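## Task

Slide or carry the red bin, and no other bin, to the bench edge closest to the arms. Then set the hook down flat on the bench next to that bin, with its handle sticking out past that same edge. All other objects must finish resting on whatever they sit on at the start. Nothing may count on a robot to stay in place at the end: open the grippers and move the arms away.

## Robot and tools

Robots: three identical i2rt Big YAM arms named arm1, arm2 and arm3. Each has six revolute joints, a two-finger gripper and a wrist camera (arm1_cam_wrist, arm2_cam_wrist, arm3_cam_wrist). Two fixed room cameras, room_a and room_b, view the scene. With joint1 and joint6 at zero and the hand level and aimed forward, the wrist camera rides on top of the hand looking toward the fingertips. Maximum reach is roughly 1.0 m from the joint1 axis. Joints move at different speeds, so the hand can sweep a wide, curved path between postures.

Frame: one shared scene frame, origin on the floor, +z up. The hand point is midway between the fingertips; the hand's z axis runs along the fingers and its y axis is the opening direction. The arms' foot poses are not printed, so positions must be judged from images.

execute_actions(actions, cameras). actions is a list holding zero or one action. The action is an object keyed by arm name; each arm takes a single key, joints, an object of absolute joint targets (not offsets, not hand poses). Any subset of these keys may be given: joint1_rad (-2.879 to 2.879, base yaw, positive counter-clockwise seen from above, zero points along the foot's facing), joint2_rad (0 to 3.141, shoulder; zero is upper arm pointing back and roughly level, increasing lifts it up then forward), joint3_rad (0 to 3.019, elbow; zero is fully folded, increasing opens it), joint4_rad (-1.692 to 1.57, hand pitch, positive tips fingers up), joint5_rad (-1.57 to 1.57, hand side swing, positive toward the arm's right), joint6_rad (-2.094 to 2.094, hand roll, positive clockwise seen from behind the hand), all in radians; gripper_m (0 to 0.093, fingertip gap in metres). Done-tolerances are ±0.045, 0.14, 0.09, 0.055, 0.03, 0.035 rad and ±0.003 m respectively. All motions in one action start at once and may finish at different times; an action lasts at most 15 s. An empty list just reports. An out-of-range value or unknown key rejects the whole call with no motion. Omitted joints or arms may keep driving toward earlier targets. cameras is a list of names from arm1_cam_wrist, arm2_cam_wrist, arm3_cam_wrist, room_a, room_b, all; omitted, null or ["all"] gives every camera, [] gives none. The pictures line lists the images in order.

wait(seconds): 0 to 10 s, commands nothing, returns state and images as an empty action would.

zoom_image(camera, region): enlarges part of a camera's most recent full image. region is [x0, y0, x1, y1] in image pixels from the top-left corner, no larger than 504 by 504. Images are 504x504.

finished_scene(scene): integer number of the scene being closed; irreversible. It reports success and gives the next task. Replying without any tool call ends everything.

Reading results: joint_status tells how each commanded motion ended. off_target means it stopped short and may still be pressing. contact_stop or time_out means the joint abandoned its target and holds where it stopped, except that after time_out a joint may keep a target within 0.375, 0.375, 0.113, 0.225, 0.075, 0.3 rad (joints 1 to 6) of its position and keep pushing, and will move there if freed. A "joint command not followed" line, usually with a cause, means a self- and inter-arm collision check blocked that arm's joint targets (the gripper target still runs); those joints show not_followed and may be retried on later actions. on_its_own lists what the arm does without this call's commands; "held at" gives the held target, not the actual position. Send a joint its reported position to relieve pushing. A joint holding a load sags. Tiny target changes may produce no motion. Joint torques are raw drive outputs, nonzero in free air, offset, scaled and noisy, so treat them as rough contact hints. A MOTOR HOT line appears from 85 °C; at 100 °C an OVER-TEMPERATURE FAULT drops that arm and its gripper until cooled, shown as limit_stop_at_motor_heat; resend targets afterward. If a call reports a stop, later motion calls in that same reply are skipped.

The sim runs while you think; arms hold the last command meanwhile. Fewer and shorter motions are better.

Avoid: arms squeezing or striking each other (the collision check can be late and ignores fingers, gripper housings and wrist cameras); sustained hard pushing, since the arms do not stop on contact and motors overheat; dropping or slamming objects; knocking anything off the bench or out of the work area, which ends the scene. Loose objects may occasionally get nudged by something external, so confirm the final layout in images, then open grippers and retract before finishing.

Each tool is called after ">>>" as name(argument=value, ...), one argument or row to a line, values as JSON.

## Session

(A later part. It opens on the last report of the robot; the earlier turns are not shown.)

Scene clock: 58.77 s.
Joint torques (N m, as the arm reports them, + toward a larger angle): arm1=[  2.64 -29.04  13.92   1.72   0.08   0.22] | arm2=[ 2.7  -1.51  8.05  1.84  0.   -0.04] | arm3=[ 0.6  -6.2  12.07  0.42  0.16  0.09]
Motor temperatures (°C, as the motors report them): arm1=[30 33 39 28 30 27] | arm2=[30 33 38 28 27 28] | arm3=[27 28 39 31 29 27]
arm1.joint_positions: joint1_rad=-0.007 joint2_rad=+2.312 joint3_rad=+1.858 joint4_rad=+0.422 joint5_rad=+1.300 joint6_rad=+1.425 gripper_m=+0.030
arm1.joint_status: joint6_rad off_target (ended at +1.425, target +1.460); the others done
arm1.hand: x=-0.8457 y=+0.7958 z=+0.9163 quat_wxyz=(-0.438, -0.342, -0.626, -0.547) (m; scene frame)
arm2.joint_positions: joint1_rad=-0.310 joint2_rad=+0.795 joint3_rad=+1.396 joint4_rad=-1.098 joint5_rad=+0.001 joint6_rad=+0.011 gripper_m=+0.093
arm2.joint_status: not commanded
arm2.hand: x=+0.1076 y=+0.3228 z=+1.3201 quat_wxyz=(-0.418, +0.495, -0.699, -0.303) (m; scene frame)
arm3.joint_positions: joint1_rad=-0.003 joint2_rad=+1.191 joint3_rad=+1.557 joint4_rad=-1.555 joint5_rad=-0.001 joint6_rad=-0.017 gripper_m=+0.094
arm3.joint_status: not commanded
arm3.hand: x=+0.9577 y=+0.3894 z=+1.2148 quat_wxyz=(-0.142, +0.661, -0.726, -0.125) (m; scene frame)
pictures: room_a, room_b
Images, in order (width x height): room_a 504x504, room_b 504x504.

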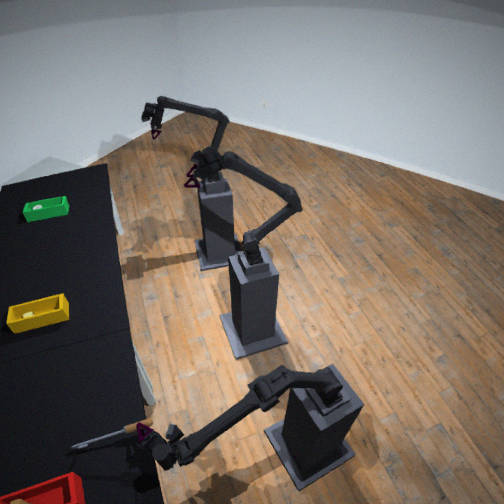

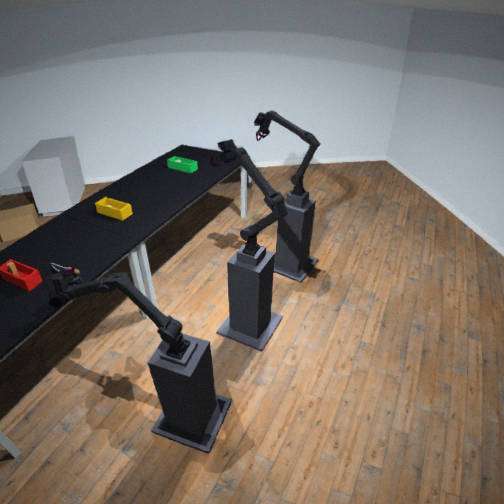

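>>> execute_actions(
  actions=[
    {"arm1":{"joints":{"joint2_rad":2.17,"joint3_rad":1.98,"joint4_rad":0.3}}},
  ],
  cameras=[],
)

>>> execute_actions(
  actions=[
    {"arm1":{"joints":{"joint1_rad":0.15}}},
  ],
  cameras=["room_a","room_b"],
)

>>> zoom_image(
  camera="room_b",
  region=[0,230,160,330],
)

>>> zoom_image(
  camera="room_a",
  region=[0,380,240,504],
)

Scene clock: 60.33 s.
Joint torques (N m, as the arm reports them, + toward a larger angle): arm1=[  2.7  -28.46  13.77   1.84   0.08   0.3 ] | arm2=[ 2.99 -1.75  8.09  1.83  0.01 -0.08] | arm3=[ 0.2  -5.65 12.09  0.3   0.11  0.07]
Motor temperatures (°C, as the motors report them): arm1=[30 34 39 28 30 27] | arm2=[30 33 38 28 27 28] | arm3=[27 28 39 31 29 27]
arm1.joint_positions: joint1_rad=-0.007 joint2_rad=+2.198 joint3_rad=+1.915 joint4_rad=+0.291 joint5_rad=+1.299 joint6_rad=+1.419 gripper_m=+0.030
arm1.joint_status: all done
arm1.hand: x=-0.8442 y=+0.7911 z=+1.0155 quat_wxyz=(-0.431, -0.350, -0.617, -0.558) (m; scene frame)
arm2.joint_positions: joint1_rad=-0.310 joint2_rad=+0.795 joint3_rad=+1.396 joint4_rad=-1.098 joint5_rad=+0.001 joint6_rad=+0.011 gripper_m=+0.093
arm2.joint_status: not commanded
arm2.hand: x=+0.1076 y=+0.3228 z=+1.3201 quat_wxyz=(-0.418, +0.495, -0.699, -0.303) (m; scene frame)
arm3.joint_positions: joint1_rad=-0.003 joint2_rad=+1.191 joint3_rad=+1.557 joint4_rad=-1.555 joint5_rad=-0.001 joint6_rad=-0.017 gripper_m=+0.094
arm3.joint_status: not commanded
arm3.hand: x=+0.9577 y=+0.3894 z=+1.2148 quat_wxyz=(-0.142, +0.661, -0.726, -0.125) (m; scene frame)
pictures: none
No camera images: the call's "cameras" was empty. Leave "cameras" out to get every camera's image.

Scene clock: 61.73 s.
Joint torques (N m, as the arm reports them, + toward a larger angle): arm1=[  1.87 -28.15  13.97   1.85   0.07   0.3 ] | arm2=[ 3.13 -1.84  8.05  1.79  0.02 -0.09] | arm3=[ 0.42 -5.57 11.96  0.46  0.12  0.09]
Motor temperatures (°C, as the motors report them): arm1=[30 34 39 28 30 27] | arm2=[30 33 38 28 27 28] | arm3=[27 28 39 31 29 27]
arm1.joint_positions: joint1_rad=+0.151 joint2_rad=+2.198 joint3_rad=+1.915 joint4_rad=+0.291 joint5_rad=+1.300 joint6_rad=+1.419 gripper_m=+0.030
arm1.joint_status: all done
arm1.hand: x=-0.9706 y=+0.7916 z=+1.0166 quat_wxyz=(-0.386, -0.302, -0.642, -0.590) (m; scene frame)
arm2.joint_positions: joint1_rad=-0.310 joint2_rad=+0.795 joint3_rad=+1.396 joint4_rad=-1.098 joint5_rad=+0.001 joint6_rad=+0.011 gripper_m=+0.093
arm2.joint_status: not commanded
arm2.hand: x=+0.1076 y=+0.3228 z=+1.3201 quat_wxyz=(-0.418, +0.495, -0.699, -0.303) (m; scene frame)
arm3.joint_positions: joint1_rad=-0.003 joint2_rad=+1.191 joint3_rad=+1.557 joint4_rad=-1.555 joint5_rad=-0.001 joint6_rad=-0.017 gripper_m=+0.094
arm3.joint_status: not commanded
arm3.hand: x=+0.9577 y=+0.3894 z=+1.2148 quat_wxyz=(-0.142, +0.661, -0.726, -0.125) (m; scene frame)
pictures: room_a, room_b
Images, in order (width x height): room_a 504x504, room_b 504x504.

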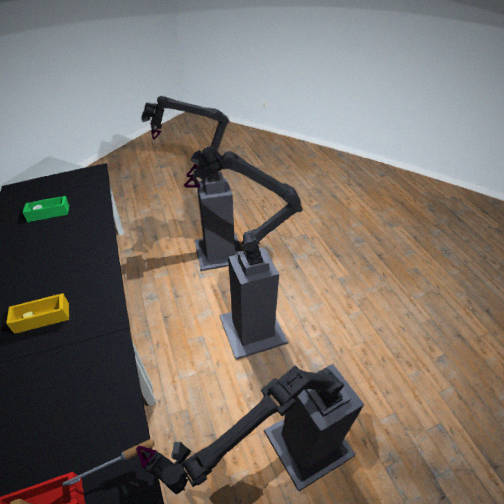

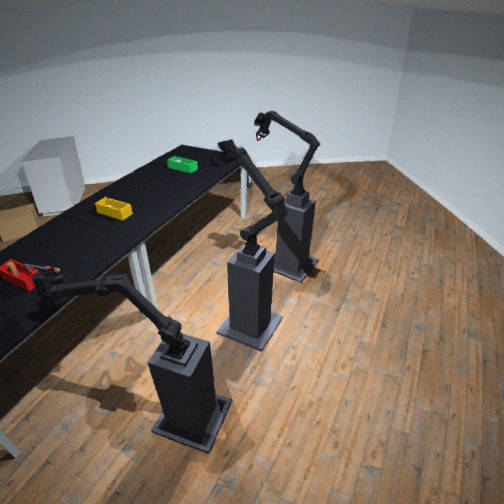

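Region (0, 230, 160, 330) of room_b's 504x504 image, scaled by 3.150, with more detail than that image has; it fills the top 315 rows of this view, and the rest is white.

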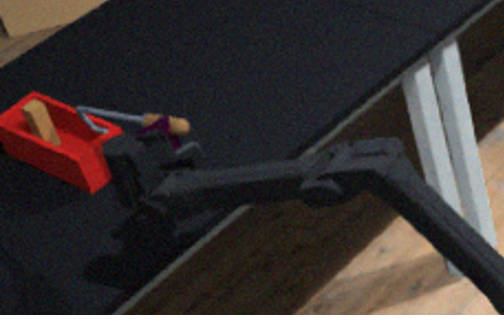

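Region (0, 380, 240, 504) of room_a's 504x504 image, scaled by 2.100, with more detail than that image has; it fills the top 260 rows of this view, and the rest is white.

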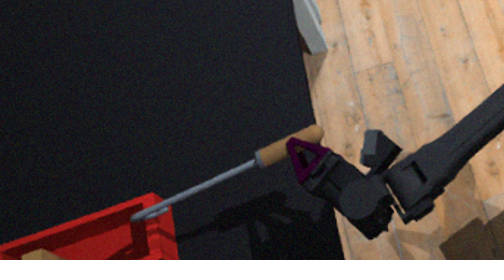

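>>> execute_actions(
  actions=[
    {"arm1":{"joints":{"joint1_rad":0.08,"joint2_rad":2.28,"joint4_rad":0.36}},"arm2":{"joints":{"joint1_rad":0.75,"joint2_rad":1.2,"joint3_rad":1.6,"joint4_rad":-1.0}}},
  ],
  cameras=["room_a","room_b","arm2_cam_wrist"],
)

>>> zoom_image(
  camera="room_b",
  region=[0,230,160,330],
)

>>> zoom_image(
  camera="room_a",
  region=[0,380,240,504],
)

Scene clock: 63.57 s.
Joint torques (N m, as the arm reports them, + toward a larger angle): arm1=[  2.28 -27.14  13.06   1.95  -0.05   0.21] | arm2=[ 2.28 -8.49 10.49  2.23  0.08 -0.06] | arm3=[ 0.59 -5.52 12.08  0.34  0.13  0.12]
Motor temperatures (°C, as the motors report them): arm1=[30 34 40 28 30 27] | arm2=[30 33 38 29 27 28] | arm3=[27 28 39 31 29 27]
arm1.joint_positions: joint1_rad=+0.079 joint2_rad=+2.289 joint3_rad=+1.922 joint4_rad=+0.349 joint5_rad=+1.303 joint6_rad=+1.428 gripper_m=+0.030
arm1.joint_status: all done
arm1.hand: x=-0.9160 y=+0.8058 z=+0.9560 quat_wxyz=(-0.411, -0.321, -0.636, -0.570) (m; scene frame)
arm2.joint_positions: joint1_rad=+0.742 joint2_rad=+1.199 joint3_rad=+1.573 joint4_rad=-1.012 joint5_rad=-0.001 joint6_rad=+0.009 gripper_m=+0.093
arm2.joint_status: all done
arm2.hand: x=-0.3328 y=+0.3800 z=+1.2731 quat_wxyz=(-0.187, +0.813, -0.367, -0.412) (m; scene frame)
arm3.joint_positions: joint1_rad=-0.003 joint2_rad=+1.191 joint3_rad=+1.557 joint4_rad=-1.555 joint5_rad=-0.001 joint6_rad=-0.017 gripper_m=+0.094
arm3.joint_status: not commanded
arm3.hand: x=+0.9577 y=+0.3894 z=+1.2148 quat_wxyz=(-0.142, +0.661, -0.726, -0.125) (m; scene frame)
pictures: arm2_cam_wrist, room_a, room_b
Images, in order (width x height): arm2_cam_wrist 504x504, room_a 504x504, room_b 504x504.

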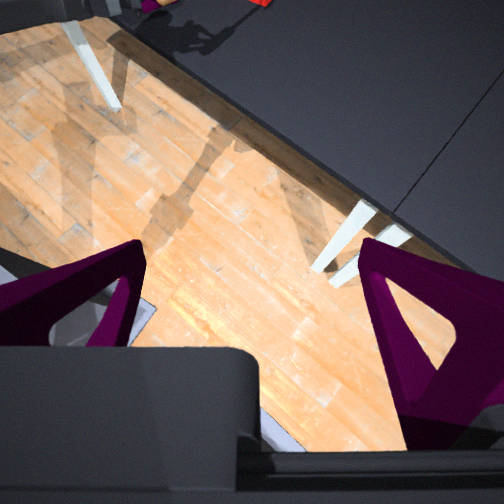

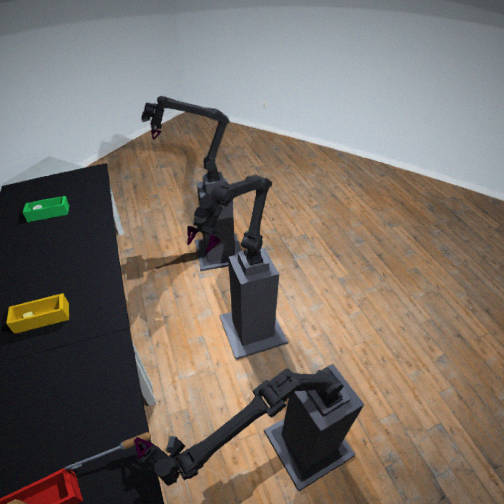

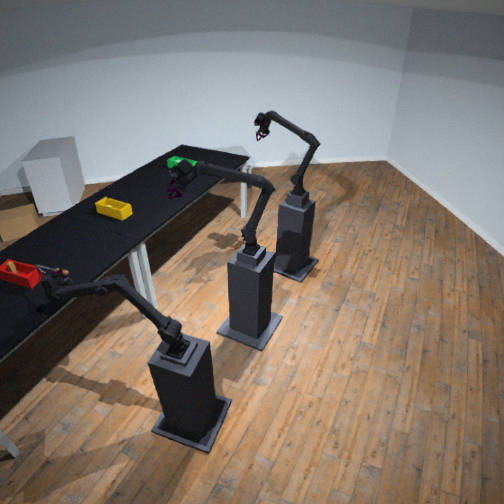

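Region (0, 230, 160, 330) of room_b's 504x504 image, scaled by 3.150, with more detail than that image has; it fills the top 315 rows of this view, and the rest is white.

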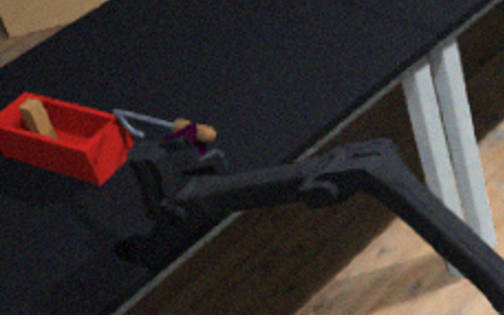

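Region (0, 380, 240, 504) of room_a's 504x504 image, scaled by 2.100, with more detail than that image has; it fills the top 260 rows of this view, and the rest is white.

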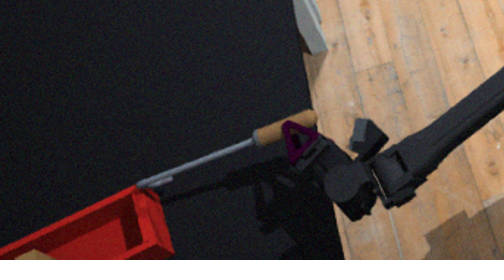

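>>> execute_actions(
  actions=[
    {"arm2":{"joints":{"joint1_rad":0.85,"joint4_rad":-0.45}}},
  ],
  cameras=["arm2_cam_wrist"],
)

>>> zoom_image(
  camera="arm2_cam_wrist",
  region=[130,40,380,240],
)

Scene clock: 66.90 s.
Joint torques (N m, as the arm reports them, + toward a larger angle): arm1=[  2.13 -27.04  13.06   1.98  -0.05   0.21] | arm2=[ 2.18 -8.93 10.65  2.96  0.04 -0.05] | arm3=[ 0.45 -6.14 11.93  0.45  0.12  0.12]
Motor temperatures (°C, as the motors report them): arm1=[30 34 40 28 30 27] | arm2=[30 33 39 29 27 28] | arm3=[27 28 40 31 29 27]
arm1.joint_positions: joint1_rad=+0.079 joint2_rad=+2.289 joint3_rad=+1.922 joint4_rad=+0.349 joint5_rad=+1.303 joint6_rad=+1.428 gripper_m=+0.030
arm1.joint_status: not commanded
arm1.hand: x=-0.9160 y=+0.8058 z=+0.9560 quat_wxyz=(-0.411, -0.321, -0.636, -0.570) (m; scene frame)
arm2.joint_positions: joint1_rad=+0.849 joint2_rad=+1.199 joint3_rad=+1.573 joint4_rad=-0.477 joint5_rad=+0.000 joint6_rad=+0.009 gripper_m=+0.093
arm2.joint_status: all done
arm2.hand: x=-0.4060 y=+0.3731 z=+1.3940 quat_wxyz=(-0.243, +0.691, -0.267, -0.626) (m; scene frame)
arm3.joint_positions: joint1_rad=-0.003 joint2_rad=+1.191 joint3_rad=+1.557 joint4_rad=-1.555 joint5_rad=-0.001 joint6_rad=-0.017 gripper_m=+0.094
arm3.joint_status: not commanded
arm3.hand: x=+0.9577 y=+0.3894 z=+1.2148 quat_wxyz=(-0.142, +0.661, -0.726, -0.125) (m; scene frame)
pictures: arm2_cam_wrist
Images, in order (width x height): arm2_cam_wrist 504x504.

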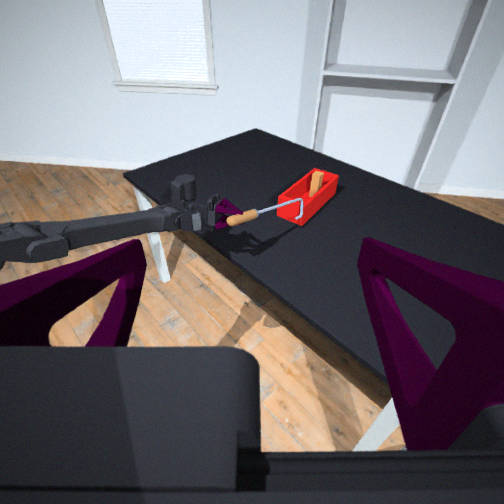

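Region (130, 40, 380, 240) of arm2_cam_wrist's 504x504 image, scaled by 2.016, with more detail than that image has; it fills the top 403 rows of this view, and the rest is white.

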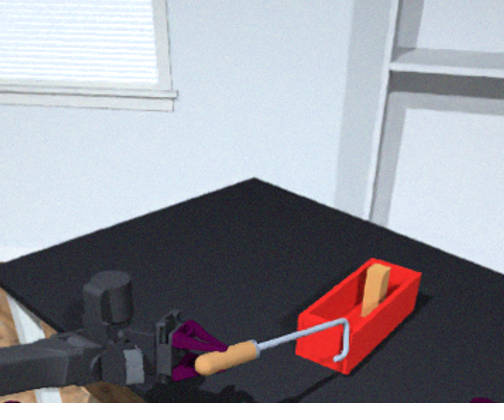

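>>> execute_actions(
  actions=[
    {"arm1":{"joints":{"joint2_rad":2.27,"joint3_rad":2.08,"joint4_rad":0.22}}},
  ],
  cameras=[],
)

>>> execute_actions(
  actions=[
    {"arm1":{"joints":{"joint1_rad":0.145}}},
  ],
  cameras=["arm2_cam_wrist","room_a"],
)

>>> zoom_image(
  camera="arm2_cam_wrist",
  region=[180,120,380,260],
)

>>> zoom_image(
  camera="room_a",
  region=[0,380,240,504],
)

Scene clock: 68.07 s.
Joint torques (N m, as the arm reports them, + toward a larger angle): arm1=[  1.86 -28.24  14.47   1.72  -0.06   0.28] | arm2=[ 1.96 -8.99 10.72  2.9   0.06 -0.05] | arm3=[ 0.26 -5.56 12.02  0.28  0.1   0.11]
Motor temperatures (°C, as the motors report them): arm1=[30 35 40 28 30 27] | arm2=[30 33 39 29 27 28] | arm3=[27 28 40 31 29 27]
arm1.joint_positions: joint1_rad=+0.079 joint2_rad=+2.290 joint3_rad=+2.006 joint4_rad=+0.216 joint5_rad=+1.303 joint6_rad=+1.421 gripper_m=+0.030
arm1.joint_status: all done
arm1.hand: x=-0.9178 y=+0.8155 z=+0.9798 quat_wxyz=(-0.424, -0.305, -0.648, -0.554) (m; scene frame)
arm2.joint_positions: joint1_rad=+0.849 joint2_rad=+1.199 joint3_rad=+1.573 joint4_rad=-0.477 joint5_rad=+0.000 joint6_rad=+0.009 gripper_m=+0.093
arm2.joint_status: not commanded
arm2.hand: x=-0.4060 y=+0.3731 z=+1.3940 quat_wxyz=(-0.243, +0.691, -0.267, -0.626) (m; scene frame)
arm3.joint_positions: joint1_rad=-0.003 joint2_rad=+1.191 joint3_rad=+1.557 joint4_rad=-1.555 joint5_rad=-0.001 joint6_rad=-0.017 gripper_m=+0.094
arm3.joint_status: not commanded
arm3.hand: x=+0.9577 y=+0.3894 z=+1.2148 quat_wxyz=(-0.142, +0.661, -0.726, -0.125) (m; scene frame)
pictures: none
No camera images: the call's "cameras" was empty. Leave "cameras" out to get every camera's image.

Scene clock: 69.07 s.
Joint torques (N m, as the arm reports them, + toward a larger angle): arm1=[  2.18 -28.42  14.48   1.66  -0.01   0.28] | arm2=[ 1.84 -8.92 10.65  2.96  0.03 -0.04] | arm3=[ 0.28 -5.7  12.06  0.32  0.12  0.13]
Motor temperatures (°C, as the motors report them): arm1=[30 35 40 28 30 27] | arm2=[30 33 40 29 27 28] | arm3=[27 28 40 31 29 27]
arm1.joint_positions: joint1_rad=+0.146 joint2_rad=+2.290 joint3_rad=+2.006 joint4_rad=+0.216 joint5_rad=+1.303 joint6_rad=+1.421 gripper_m=+0.030
arm1.joint_status: all done
arm1.hand: x=-0.9732 y=+0.8133 z=+0.9803 quat_wxyz=(-0.405, -0.284, -0.658, -0.568) (m; scene frame)
arm2.joint_positions: joint1_rad=+0.849 joint2_rad=+1.199 joint3_rad=+1.573 joint4_rad=-0.477 joint5_rad=+0.000 joint6_rad=+0.009 gripper_m=+0.093
arm2.joint_status: not commanded
arm2.hand: x=-0.4060 y=+0.3731 z=+1.3940 quat_wxyz=(-0.243, +0.691, -0.267, -0.626) (m; scene frame)
arm3.joint_positions: joint1_rad=-0.003 joint2_rad=+1.191 joint3_rad=+1.557 joint4_rad=-1.555 joint5_rad=-0.001 joint6_rad=-0.017 gripper_m=+0.094
arm3.joint_status: not commanded
arm3.hand: x=+0.9577 y=+0.3894 z=+1.2148 quat_wxyz=(-0.142, +0.661, -0.726, -0.125) (m; scene frame)
pictures: arm2_cam_wrist, room_a
Images, in order (width x height): arm2_cam_wrist 504x504, room_a 504x504.

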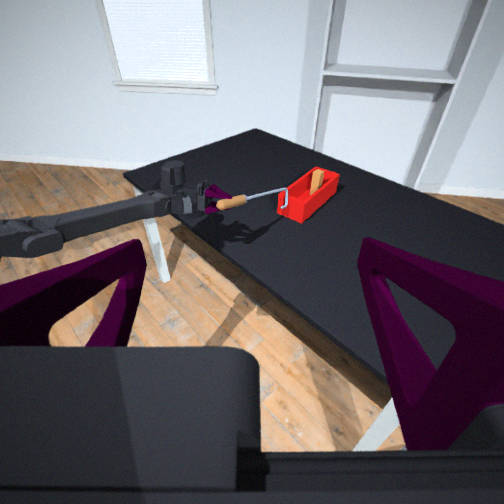

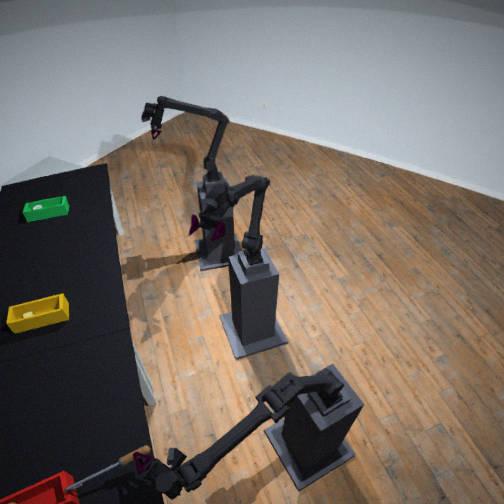

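Region (180, 120, 380, 260) of arm2_cam_wrist's 504x504 image, scaled by 2.520, with more detail than that image has; it fills the top 353 rows of this view, and the rest is white.

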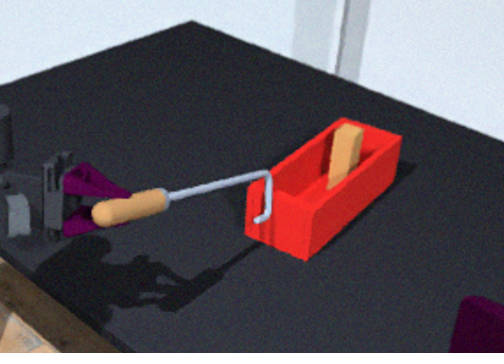

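Region (0, 380, 240, 504) of room_a's 504x504 image, scaled by 2.100, with more detail than that image has; it fills the top 260 rows of this view, and the rest is white.

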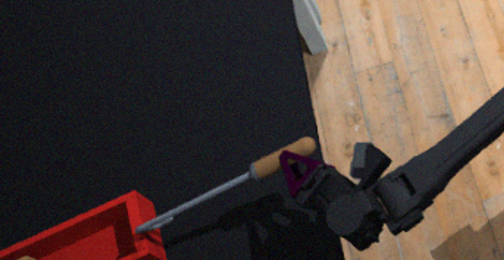

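>>> execute_actions(
  actions=[
    {"arm1":{"joints":{"joint2_rad":2.15,"joint4_rad":0.1}}},
  ],
  cameras=[],
)

>>> execute_actions(
  actions=[
    {"arm1":{"joints":{"joint1_rad":-0.05,"joint5_rad":1.55,"joint2_rad":2.35,"joint3_rad":2.4,"joint4_rad":-0.05}}},
  ],
  cameras=["arm2_cam_wrist","room_a"],
)

>>> zoom_image(
  camera="arm2_cam_wrist",
  region=[180,120,380,260],
)

>>> zoom_image(
  camera="room_a",
  region=[0,380,240,504],
)

Scene clock: 70.73 s.
Joint torques (N m, as the arm reports them, + toward a larger angle): arm1=[  2.66 -28.32  14.37   1.65   0.14   0.38] | arm2=[ 2.03 -9.13 10.56  2.93  0.06 -0.02] | arm3=[-0.26 -5.9  11.92  0.29  0.13  0.09]
Motor temperatures (°C, as the motors report them): arm1=[30 35 41 28 30 27] | arm2=[30 33 40 29 27 28] | arm3=[27 28 40 31 29 27]
arm1.joint_positions: joint1_rad=+0.146 joint2_rad=+2.181 joint3_rad=+2.011 joint4_rad=+0.092 joint5_rad=+1.299 joint6_rad=+1.419 gripper_m=+0.030
arm1.joint_status: all done
arm1.hand: x=-0.9679 y=+0.7965 z=+1.0531 quat_wxyz=(-0.407, -0.279, -0.661, -0.566) (m; scene frame)
arm2.joint_positions: joint1_rad=+0.849 joint2_rad=+1.199 joint3_rad=+1.573 joint4_rad=-0.477 joint5_rad=+0.000 joint6_rad=+0.009 gripper_m=+0.093
arm2.joint_status: not commanded
arm2.hand: x=-0.4060 y=+0.3731 z=+1.3940 quat_wxyz=(-0.243, +0.691, -0.267, -0.626) (m; scene frame)
arm3.joint_positions: joint1_rad=-0.003 joint2_rad=+1.191 joint3_rad=+1.557 joint4_rad=-1.555 joint5_rad=-0.001 joint6_rad=-0.017 gripper_m=+0.094
arm3.joint_status: not commanded
arm3.hand: x=+0.9577 y=+0.3894 z=+1.2148 quat_wxyz=(-0.142, +0.661, -0.726, -0.125) (m; scene frame)
pictures: none
No camera images: the call's "cameras" was empty. Leave "cameras" out to get every camera's image.

Scene clock: 73.30 s.
Joint torques (N m, as the arm reports them, + toward a larger angle): arm1=[  1.73 -27.73  11.42   1.66   0.34   0.45] | arm2=[ 2.07 -8.6  10.6   2.92  0.05 -0.02] | arm3=[ 0.65 -5.92 12.13  0.39  0.15  0.11]
Motor temperatures (°C, as the motors report them): arm1=[30 35 41 28 30 27] | arm2=[30 33 41 29 27 28] | arm3=[27 28 40 31 29 27]
arm1.joint_positions: joint1_rad=+0.142 joint2_rad=+2.202 joint3_rad=+1.992 joint4_rad=+0.063 joint5_rad=+1.327 joint6_rad=+1.407 gripper_m=+0.030
arm1.joint_status: joint1_rad time_out (moved -0.005 of -0.196); joint2_rad time_out (moved +0.021 of +0.169); joint3_rad time_out (moved -0.020 of +0.389); joint4_rad time_out (moved -0.028 of -0.142); joint5_rad time_out (moved +0.028 of +0.251)
arm1.on_its_own: joint1_rad is held at +0.144, not at your -0.050, since a time_out; joint2_rad is held at +2.185, not at your +2.350, since a time_out; joint3_rad is held at +2.021, not at your +2.400, since a time_out; joint4_rad is held at +0.069, not at your -0.050, since a time_out; joint5_rad is held at +1.329, not at your +1.550, since a time_out
arm1.hand: x=-0.9626 y=+0.7945 z=+1.0243 quat_wxyz=(-0.435, -0.266, -0.672, -0.538) (m; scene frame)
arm2.joint_positions: joint1_rad=+0.849 joint2_rad=+1.199 joint3_rad=+1.573 joint4_rad=-0.477 joint5_rad=+0.000 joint6_rad=+0.009 gripper_m=+0.093
arm2.joint_status: not commanded
arm2.hand: x=-0.4060 y=+0.3731 z=+1.3940 quat_wxyz=(-0.243, +0.691, -0.267, -0.626) (m; scene frame)
arm3.joint_positions: joint1_rad=-0.003 joint2_rad=+1.191 joint3_rad=+1.557 joint4_rad=-1.555 joint5_rad=-0.001 joint6_rad=-0.017 gripper_m=+0.094
arm3.joint_status: not commanded
arm3.hand: x=+0.9577 y=+0.3894 z=+1.2148 quat_wxyz=(-0.142, +0.661, -0.726, -0.125) (m; scene frame)
pictures: arm2_cam_wrist, room_a
joint command not followed: on one or more control steps a check withheld the commanded joint targets of the arm1 arm, and it was not sent them on those steps.
cause: the commanded joint targets would bring two parts of the arm too close to each other (its wrist (the part past joint 4) and its wrist camera); next, command targets that bring no two parts of the arm closer together.
Images, in order (width x height): arm2_cam_wrist 504x504, room_a 504x504.

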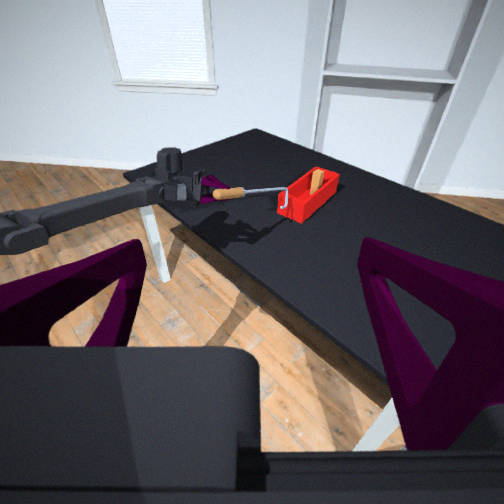

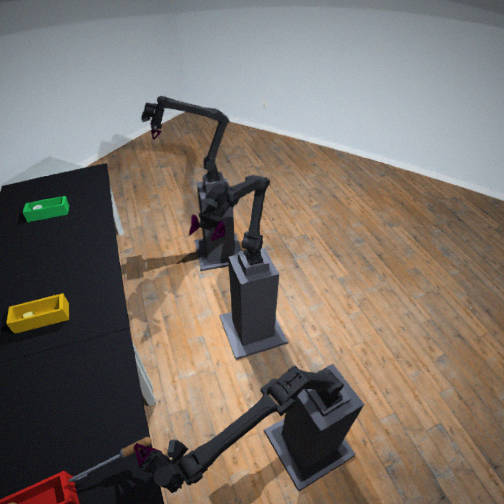

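Region (180, 120, 380, 260) of arm2_cam_wrist's 504x504 image, scaled by 2.520, with more detail than that image has; it fills the top 353 rows of this view, and the rest is white.

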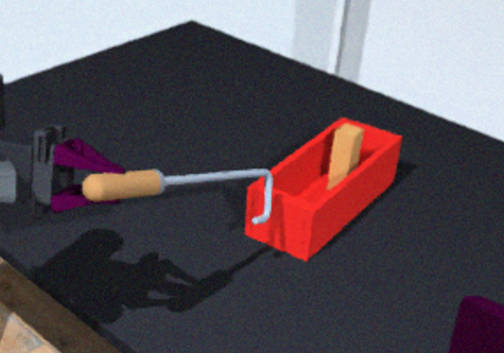

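Region (0, 380, 240, 504) of room_a's 504x504 image, scaled by 2.100, with more detail than that image has; it fills the top 260 rows of this view, and the rest is white.

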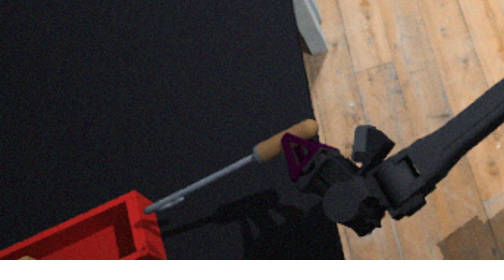

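>>> execute_actions(
  actions=[
    {"arm1":{"joints":{"joint1_rad":0.19,"joint5_rad":1.28,"joint2_rad":2.5,"joint3_rad":2.62,"joint4_rad":-0.1}}},
  ],
  cameras=["arm2_cam_wrist","room_a"],
)

>>> zoom_image(
  camera="arm2_cam_wrist",
  region=[180,120,380,260],
)

Scene clock: 75.53 s.
Joint torques (N m, as the arm reports them, + toward a larger angle): arm1=[  1.96 -33.    14.63   2.03   0.36   0.29] | arm2=[ 1.93 -8.92 10.67  2.9   0.06 -0.04] | arm3=[ 0.18 -5.74 12.06  0.5   0.14  0.11]
Motor temperatures (°C, as the motors report them): arm1=[30 35 41 28 30 27] | arm2=[30 33 41 29 27 28] | arm3=[27 28 40 31 29 27]
arm1.joint_positions: joint1_rad=+0.187 joint2_rad=+2.536 joint3_rad=+2.550 joint4_rad=-0.112 joint5_rad=+1.275 joint6_rad=+1.422 gripper_m=+0.030
arm1.joint_status: all done
arm1.hand: x=-1.0297 y=+0.8753 z=+1.0083 quat_wxyz=(-0.391, -0.253, -0.674, -0.573) (m; scene frame)
arm2.joint_positions: joint1_rad=+0.849 joint2_rad=+1.199 joint3_rad=+1.573 joint4_rad=-0.477 joint5_rad=+0.000 joint6_rad=+0.009 gripper_m=+0.093
arm2.joint_status: not commanded
arm2.hand: x=-0.4060 y=+0.3731 z=+1.3940 quat_wxyz=(-0.243, +0.691, -0.267, -0.626) (m; scene frame)
arm3.joint_positions: joint1_rad=-0.003 joint2_rad=+1.191 joint3_rad=+1.557 joint4_rad=-1.555 joint5_rad=-0.001 joint6_rad=-0.017 gripper_m=+0.094
arm3.joint_status: not commanded
arm3.hand: x=+0.9577 y=+0.3894 z=+1.2148 quat_wxyz=(-0.142, +0.661, -0.726, -0.125) (m; scene frame)
pictures: arm2_cam_wrist, room_a
Images, in order (width x height): arm2_cam_wrist 504x504, room_a 504x504.

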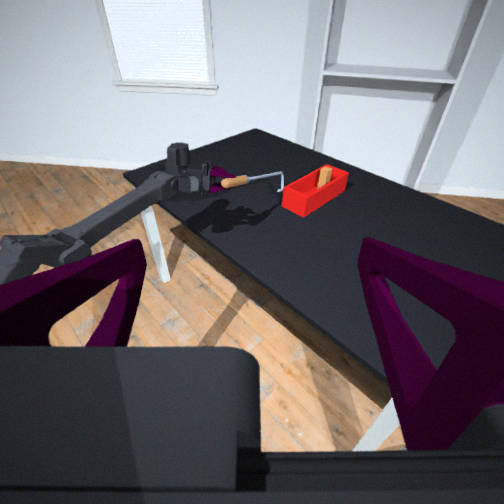

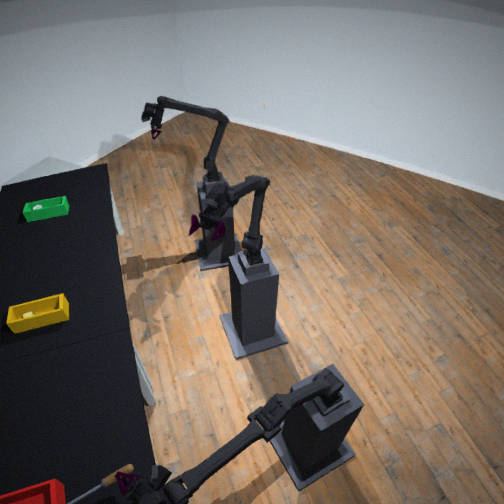

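Region (180, 120, 380, 260) of arm2_cam_wrist's 504x504 image, scaled by 2.520, with more detail than that image has; it fills the top 353 rows of this view, and the rest is white.

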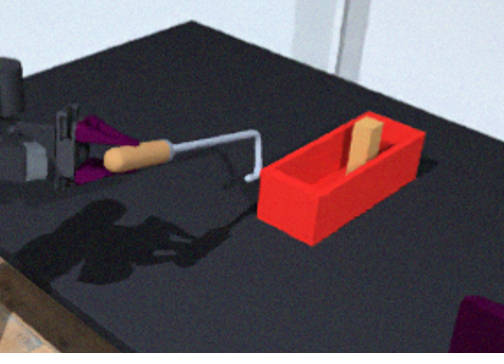

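>>> execute_actions(
  actions=[
    {"arm2":{"joints":{"joint1_rad":0.75,"joint2_rad":2.0,"joint3_rad":2.7,"joint4_rad":-1.35}}},
  ],
  cameras=["arm2_cam_wrist"],
)

Scene clock: 77.70 s.
Joint torques (N m, as the arm reports them, + toward a larger angle): arm1=[  2.27 -32.97  14.61   2.02   0.36   0.28] | arm2=[  1.64 -17.68   9.31   1.3    0.06  -0.01] | arm3=[ 0.22 -6.15 12.01  0.26  0.12  0.1 ]
Motor temperatures (°C, as the motors report them): arm1=[30 36 41 28 30 28] | arm2=[30 33 42 29 27 28] | arm3=[27 28 40 31 29 27]
arm1.joint_positions: joint1_rad=+0.187 joint2_rad=+2.536 joint3_rad=+2.550 joint4_rad=-0.112 joint5_rad=+1.275 joint6_rad=+1.422 gripper_m=+0.030
arm1.joint_status: not commanded
arm1.hand: x=-1.0297 y=+0.8753 z=+1.0083 quat_wxyz=(-0.391, -0.253, -0.674, -0.573) (m; scene frame)
arm2.joint_positions: joint1_rad=+0.751 joint2_rad=+1.989 joint3_rad=+2.673 joint4_rad=-1.336 joint5_rad=+0.000 joint6_rad=+0.009 gripper_m=+0.093
arm2.joint_status: all done
arm2.hand: x=-0.4894 y=+0.5461 z=+1.3147 quat_wxyz=(-0.184, +0.817, -0.365, -0.407) (m; scene frame)
arm3.joint_positions: joint1_rad=-0.003 joint2_rad=+1.191 joint3_rad=+1.557 joint4_rad=-1.555 joint5_rad=-0.001 joint6_rad=-0.017 gripper_m=+0.094
arm3.joint_status: not commanded
arm3.hand: x=+0.9577 y=+0.3894 z=+1.2148 quat_wxyz=(-0.142, +0.661, -0.726, -0.125) (m; scene frame)
pictures: arm2_cam_wrist
Images, in order (width x height): arm2_cam_wrist 504x504.

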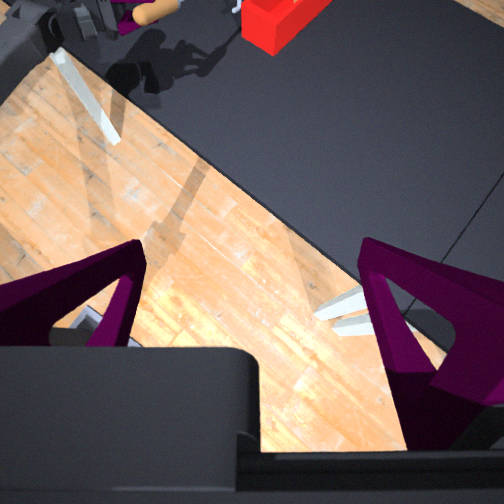

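>>> execute_actions(
  actions=[
    {"arm2":{"joints":{"joint4_rad":-0.95}}},
  ],
  cameras=["arm2_cam_wrist"],
)

Scene clock: 78.93 s.
Joint torques (N m, as the arm reports them, + toward a larger angle): arm1=[  2.23 -32.87  14.63   2.04   0.37   0.28] | arm2=[  1.96 -18.14   9.45   2.92   0.06  -0.05] | arm3=[-0.31 -5.9  11.93  0.39  0.13  0.08]
Motor temperatures (°C, as the motors report them): arm1=[30 36 42 28 30 28] | arm2=[30 33 42 29 27 28] | arm3=[27 28 40 31 29 27]
arm1.joint_positions: joint1_rad=+0.187 joint2_rad=+2.536 joint3_rad=+2.550 joint4_rad=-0.112 joint5_rad=+1.275 joint6_rad=+1.422 gripper_m=+0.030
arm1.joint_status: not commanded
arm1.hand: x=-1.0297 y=+0.8753 z=+1.0083 quat_wxyz=(-0.391, -0.253, -0.674, -0.573) (m; scene frame)
arm2.joint_positions: joint1_rad=+0.751 joint2_rad=+1.989 joint3_rad=+2.673 joint4_rad=-0.977 joint5_rad=+0.000 joint6_rad=+0.009 gripper_m=+0.093
arm2.joint_status: all done
arm2.hand: x=-0.5166 y=+0.5750 z=+1.3929 quat_wxyz=(-0.244, +0.732, -0.326, -0.547) (m; scene frame)
arm3.joint_positions: joint1_rad=-0.003 joint2_rad=+1.191 joint3_rad=+1.557 joint4_rad=-1.555 joint5_rad=-0.001 joint6_rad=-0.017 gripper_m=+0.094
arm3.joint_status: not commanded
arm3.hand: x=+0.9577 y=+0.3894 z=+1.2148 quat_wxyz=(-0.142, +0.661, -0.726, -0.125) (m; scene frame)
pictures: arm2_cam_wrist
Images, in order (width x height): arm2_cam_wrist 504x504.

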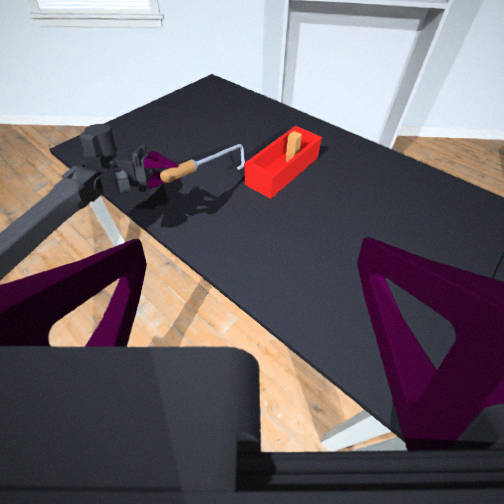

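>>> execute_actions(
  actions=[
    {"arm1":{"joints":{"joint1_rad":0.06,"joint5_rad":1.0,"joint2_rad":2.66,"joint3_rad":2.9,"joint4_rad":-0.15}}},
  ],
  cameras=["arm2_cam_wrist","room_b"],
)

>>> zoom_image(
  camera="arm2_cam_wrist",
  region=[120,90,360,240],
)

>>> zoom_image(
  camera="room_b",
  region=[0,230,160,330],
)

Scene clock: 80.97 s.
Joint torques (N m, as the arm reports them, + toward a larger angle): arm1=[  2.58 -33.4   15.84   2.23  -0.02   0.3 ] | arm2=[  1.64 -18.16   9.44   2.94   0.05  -0.05] | arm3=[ 0.39 -5.88 12.08  0.34  0.14  0.09]
Motor temperatures (°C, as the motors report them): arm1=[30 36 42 28 30 28] | arm2=[30 34 41 29 27 28] | arm3=[27 28 40 31 29 27]
arm1.joint_positions: joint1_rad=+0.051 joint2_rad=+2.690 joint3_rad=+2.815 joint4_rad=-0.163 joint5_rad=+1.002 joint6_rad=+1.421 gripper_m=+0.030
arm1.joint_status: all done
arm1.hand: x=-0.9388 y=+0.9389 z=+1.0006 quat_wxyz=(-0.333, -0.226, -0.680, -0.612) (m; scene frame)
arm2.joint_positions: joint1_rad=+0.751 joint2_rad=+1.989 joint3_rad=+2.673 joint4_rad=-0.977 joint5_rad=+0.000 joint6_rad=+0.009 gripper_m=+0.093
arm2.joint_status: not commanded
arm2.hand: x=-0.5166 y=+0.5750 z=+1.3929 quat_wxyz=(-0.244, +0.732, -0.326, -0.547) (m; scene frame)
arm3.joint_positions: joint1_rad=-0.003 joint2_rad=+1.191 joint3_rad=+1.557 joint4_rad=-1.555 joint5_rad=-0.001 joint6_rad=-0.017 gripper_m=+0.094
arm3.joint_status: not commanded
arm3.hand: x=+0.9577 y=+0.3894 z=+1.2148 quat_wxyz=(-0.142, +0.661, -0.726, -0.125) (m; scene frame)
pictures: arm2_cam_wrist, room_b
Images, in order (width x height): arm2_cam_wrist 504x504, room_b 504x504.

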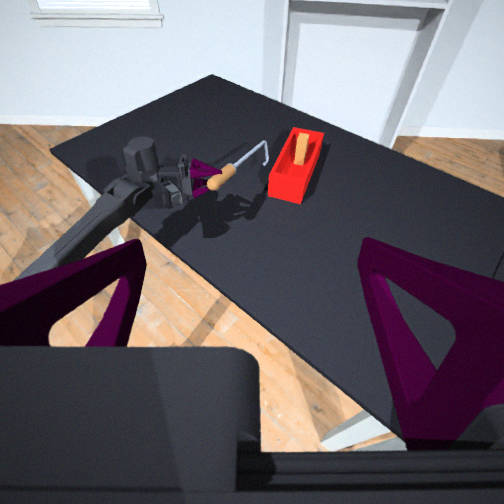

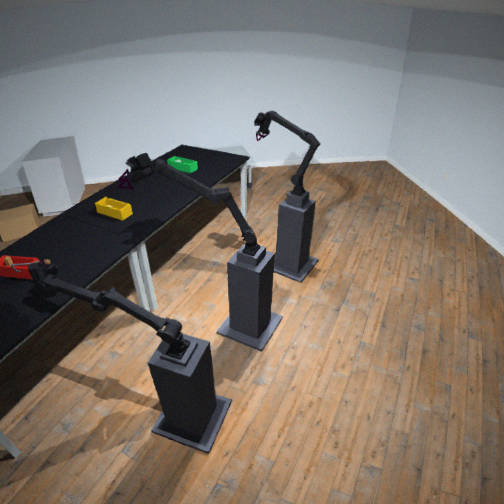

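Region (120, 90, 360, 240) of arm2_cam_wrist's 504x504 image, scaled by 2.100, with more detail than that image has; it fills the top 315 rows of this view, and the rest is white.

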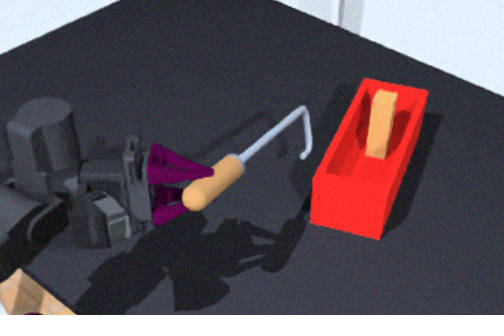

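Region (0, 230, 160, 330) of room_b's 504x504 image, scaled by 3.150, with more detail than that image has; it fills the top 315 rows of this view, and the rest is white.

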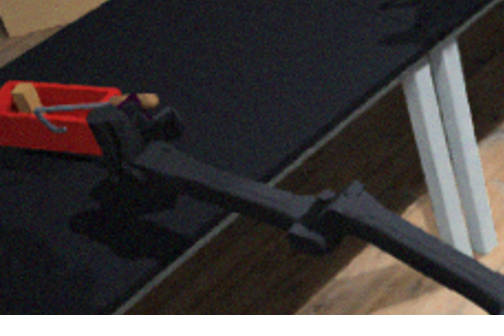

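>>> execute_actions(
  actions=[
    {"arm1":{"joints":{"joint2_rad":2.5,"joint4_rad":-0.15}}},
  ],
  cameras=[],
)

>>> execute_actions(
  actions=[
    {"arm1":{"joints":{"joint1_rad":-0.07}}},
  ],
  cameras=["arm2_cam_wrist","room_b"],
)

>>> zoom_image(
  camera="arm2_cam_wrist",
  region=[120,90,360,240],
)

>>> zoom_image(
  camera="room_b",
  region=[0,200,160,330],
)

Scene clock: 82.63 s.
Joint torques (N m, as the arm reports them, + toward a larger angle): arm1=[  2.87 -30.75  13.38   2.46  -0.13   0.34] | arm2=[  1.66 -18.29   9.41   2.9    0.05  -0.04] | arm3=[ 0.59 -5.68 12.07  0.35  0.11  0.09]
Motor temperatures (°C, as the motors report them): arm1=[30 37 43 28 30 28] | arm2=[30 34 41 29 27 28] | arm3=[27 28 40 31 29 27]
arm1.joint_positions: joint1_rad=+0.051 joint2_rad=+2.519 joint3_rad=+2.843 joint4_rad=-0.170 joint5_rad=+1.002 joint6_rad=+1.417 gripper_m=+0.030
arm1.joint_status: all done
arm1.hand: x=-0.9297 y=+0.8981 z=+1.1677 quat_wxyz=(-0.300, -0.267, -0.626, -0.669) (m; scene frame)
arm2.joint_positions: joint1_rad=+0.751 joint2_rad=+1.989 joint3_rad=+2.673 joint4_rad=-0.977 joint5_rad=+0.000 joint6_rad=+0.009 gripper_m=+0.093
arm2.joint_status: not commanded
arm2.hand: x=-0.5166 y=+0.5750 z=+1.3929 quat_wxyz=(-0.244, +0.732, -0.326, -0.547) (m; scene frame)
arm3.joint_positions: joint1_rad=-0.003 joint2_rad=+1.191 joint3_rad=+1.557 joint4_rad=-1.555 joint5_rad=-0.001 joint6_rad=-0.017 gripper_m=+0.094
arm3.joint_status: not commanded
arm3.hand: x=+0.9577 y=+0.3894 z=+1.2148 quat_wxyz=(-0.142, +0.661, -0.726, -0.125) (m; scene frame)
pictures: none
No camera images: the call's "cameras" was empty. Leave "cameras" out to get every camera's image.

Scene clock: 84.10 s.
Joint torques (N m, as the arm reports them, + toward a larger angle): arm1=[  2.47 -30.87  13.4    2.45  -0.2    0.33] | arm2=[  1.77 -18.13   9.5    2.84   0.06  -0.03] | arm3=[ 0.35 -5.74 12.07  0.37  0.14  0.08]
Motor temperatures (°C, as the motors report them): arm1=[30 37 43 28 30 28] | arm2=[30 34 41 29 27 28] | arm3=[27 28 40 31 29 27]
arm1.joint_positions: joint1_rad=-0.074 joint2_rad=+2.519 joint3_rad=+2.843 joint4_rad=-0.170 joint5_rad=+1.003 joint6_rad=+1.417 gripper_m=+0.030
arm1.joint_status: all done
arm1.hand: x=-0.8158 y=+0.8932 z=+1.1667 quat_wxyz=(-0.342, -0.306, -0.608, -0.648) (m; scene frame)
arm2.joint_positions: joint1_rad=+0.751 joint2_rad=+1.989 joint3_rad=+2.673 joint4_rad=-0.977 joint5_rad=+0.000 joint6_rad=+0.009 gripper_m=+0.093
arm2.joint_status: not commanded
arm2.hand: x=-0.5166 y=+0.5750 z=+1.3929 quat_wxyz=(-0.244, +0.732, -0.326, -0.547) (m; scene frame)
arm3.joint_positions: joint1_rad=-0.003 joint2_rad=+1.191 joint3_rad=+1.557 joint4_rad=-1.555 joint5_rad=-0.001 joint6_rad=-0.017 gripper_m=+0.094
arm3.joint_status: not commanded
arm3.hand: x=+0.9577 y=+0.3894 z=+1.2148 quat_wxyz=(-0.142, +0.661, -0.726, -0.125) (m; scene frame)
pictures: arm2_cam_wrist, room_b
Images, in order (width x height): arm2_cam_wrist 504x504, room_b 504x504.

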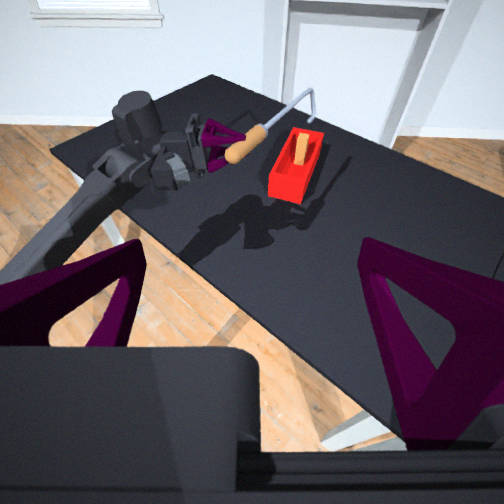

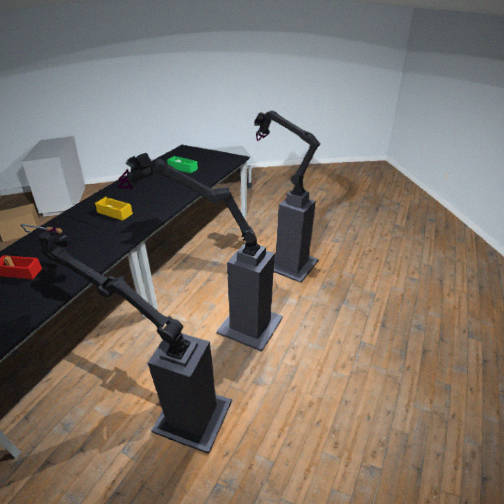

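Region (120, 90, 360, 240) of arm2_cam_wrist's 504x504 image, scaled by 2.100, with more detail than that image has; it fills the top 315 rows of this view, and the rest is white.

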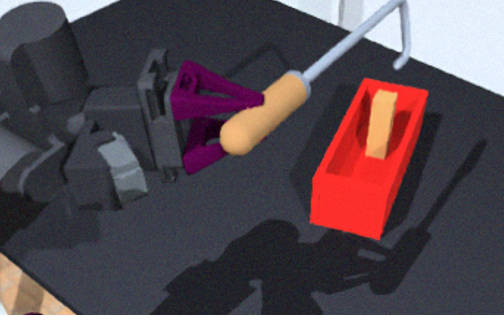

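Region (0, 200, 160, 330) of room_b's 504x504 image, scaled by 3.150, with more detail than that image has; it fills the top 410 rows of this view, and the rest is white.

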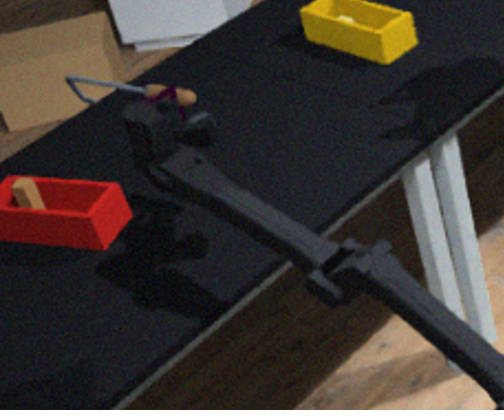

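>>> execute_actions(
  actions=[
    {"arm1":{"joints":{"joint1_rad":0.0,"joint2_rad":2.62}}},
  ],
  cameras=["arm2_cam_wrist","room_b"],
)

>>> zoom_image(
  camera="arm2_cam_wrist",
  region=[120,90,360,240],
)

>>> zoom_image(
  camera="room_b",
  region=[0,200,160,330],
)

Scene clock: 85.67 s.
Joint torques (N m, as the arm reports them, + toward a larger angle): arm1=[  1.91 -35.86  13.58   2.54   0.11   0.35] | arm2=[  1.64 -18.07   9.46   2.89   0.03  -0.05] | arm3=[ 0.14 -5.67 11.91  0.38  0.12  0.09]
Motor temperatures (°C, as the motors report them): arm1=[30 37 43 28 30 28] | arm2=[30 34 41 29 27 28] | arm3=[27 28 40 31 29 27]
arm1.joint_positions: joint1_rad=+0.010 joint2_rad=+2.677 joint3_rad=+2.844 joint4_rad=-0.170 joint5_rad=+0.999 joint6_rad=+1.416 gripper_m=+0.030
arm1.joint_status: all done
arm1.hand: x=-0.8989 y=+0.9361 z=+1.0267 quat_wxyz=(-0.340, -0.246, -0.666, -0.616) (m; scene frame)
arm2.joint_positions: joint1_rad=+0.751 joint2_rad=+1.989 joint3_rad=+2.673 joint4_rad=-0.977 joint5_rad=+0.000 joint6_rad=+0.009 gripper_m=+0.093
arm2.joint_status: not commanded
arm2.hand: x=-0.5166 y=+0.5750 z=+1.3929 quat_wxyz=(-0.244, +0.732, -0.326, -0.547) (m; scene frame)
arm3.joint_positions: joint1_rad=-0.003 joint2_rad=+1.191 joint3_rad=+1.557 joint4_rad=-1.555 joint5_rad=-0.001 joint6_rad=-0.017 gripper_m=+0.094
arm3.joint_status: not commanded
arm3.hand: x=+0.9577 y=+0.3894 z=+1.2148 quat_wxyz=(-0.142, +0.661, -0.726, -0.125) (m; scene frame)
pictures: arm2_cam_wrist, room_b
Images, in order (width x height): arm2_cam_wrist 504x504, room_b 504x504.

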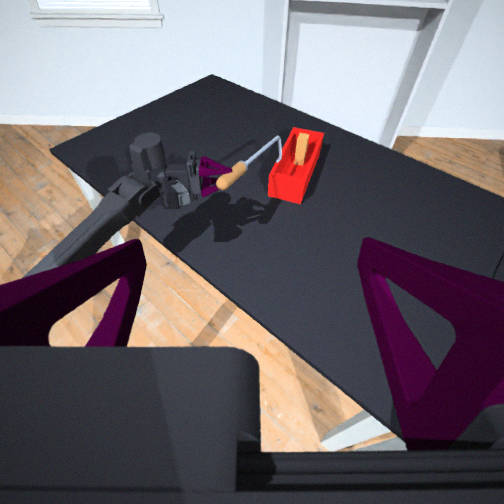

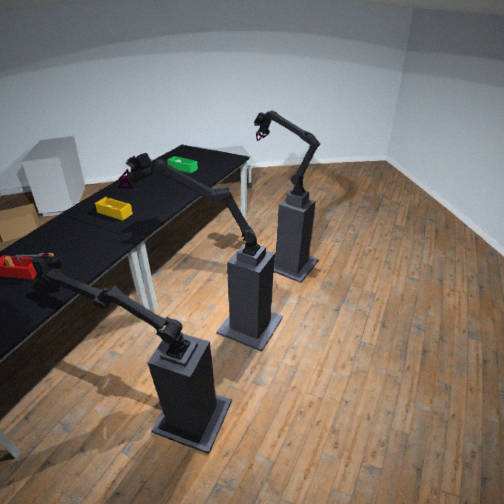

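Region (120, 90, 360, 240) of arm2_cam_wrist's 504x504 image, scaled by 2.100, with more detail than that image has; it fills the top 315 rows of this view, and the rest is white.

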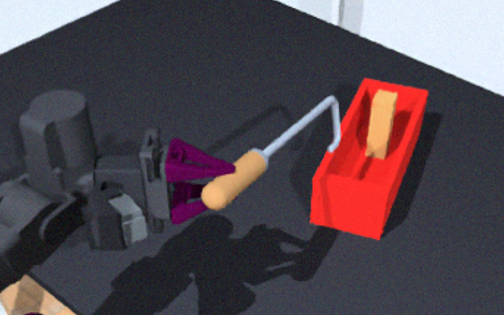

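Region (0, 200, 160, 330) of room_b's 504x504 image, scaled by 3.150, with more detail than that image has; it fills the top 410 rows of this view, and the rest is white.

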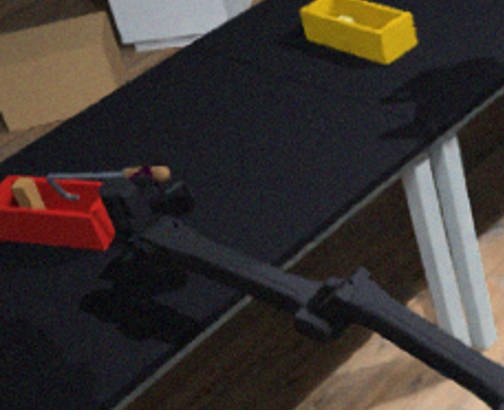

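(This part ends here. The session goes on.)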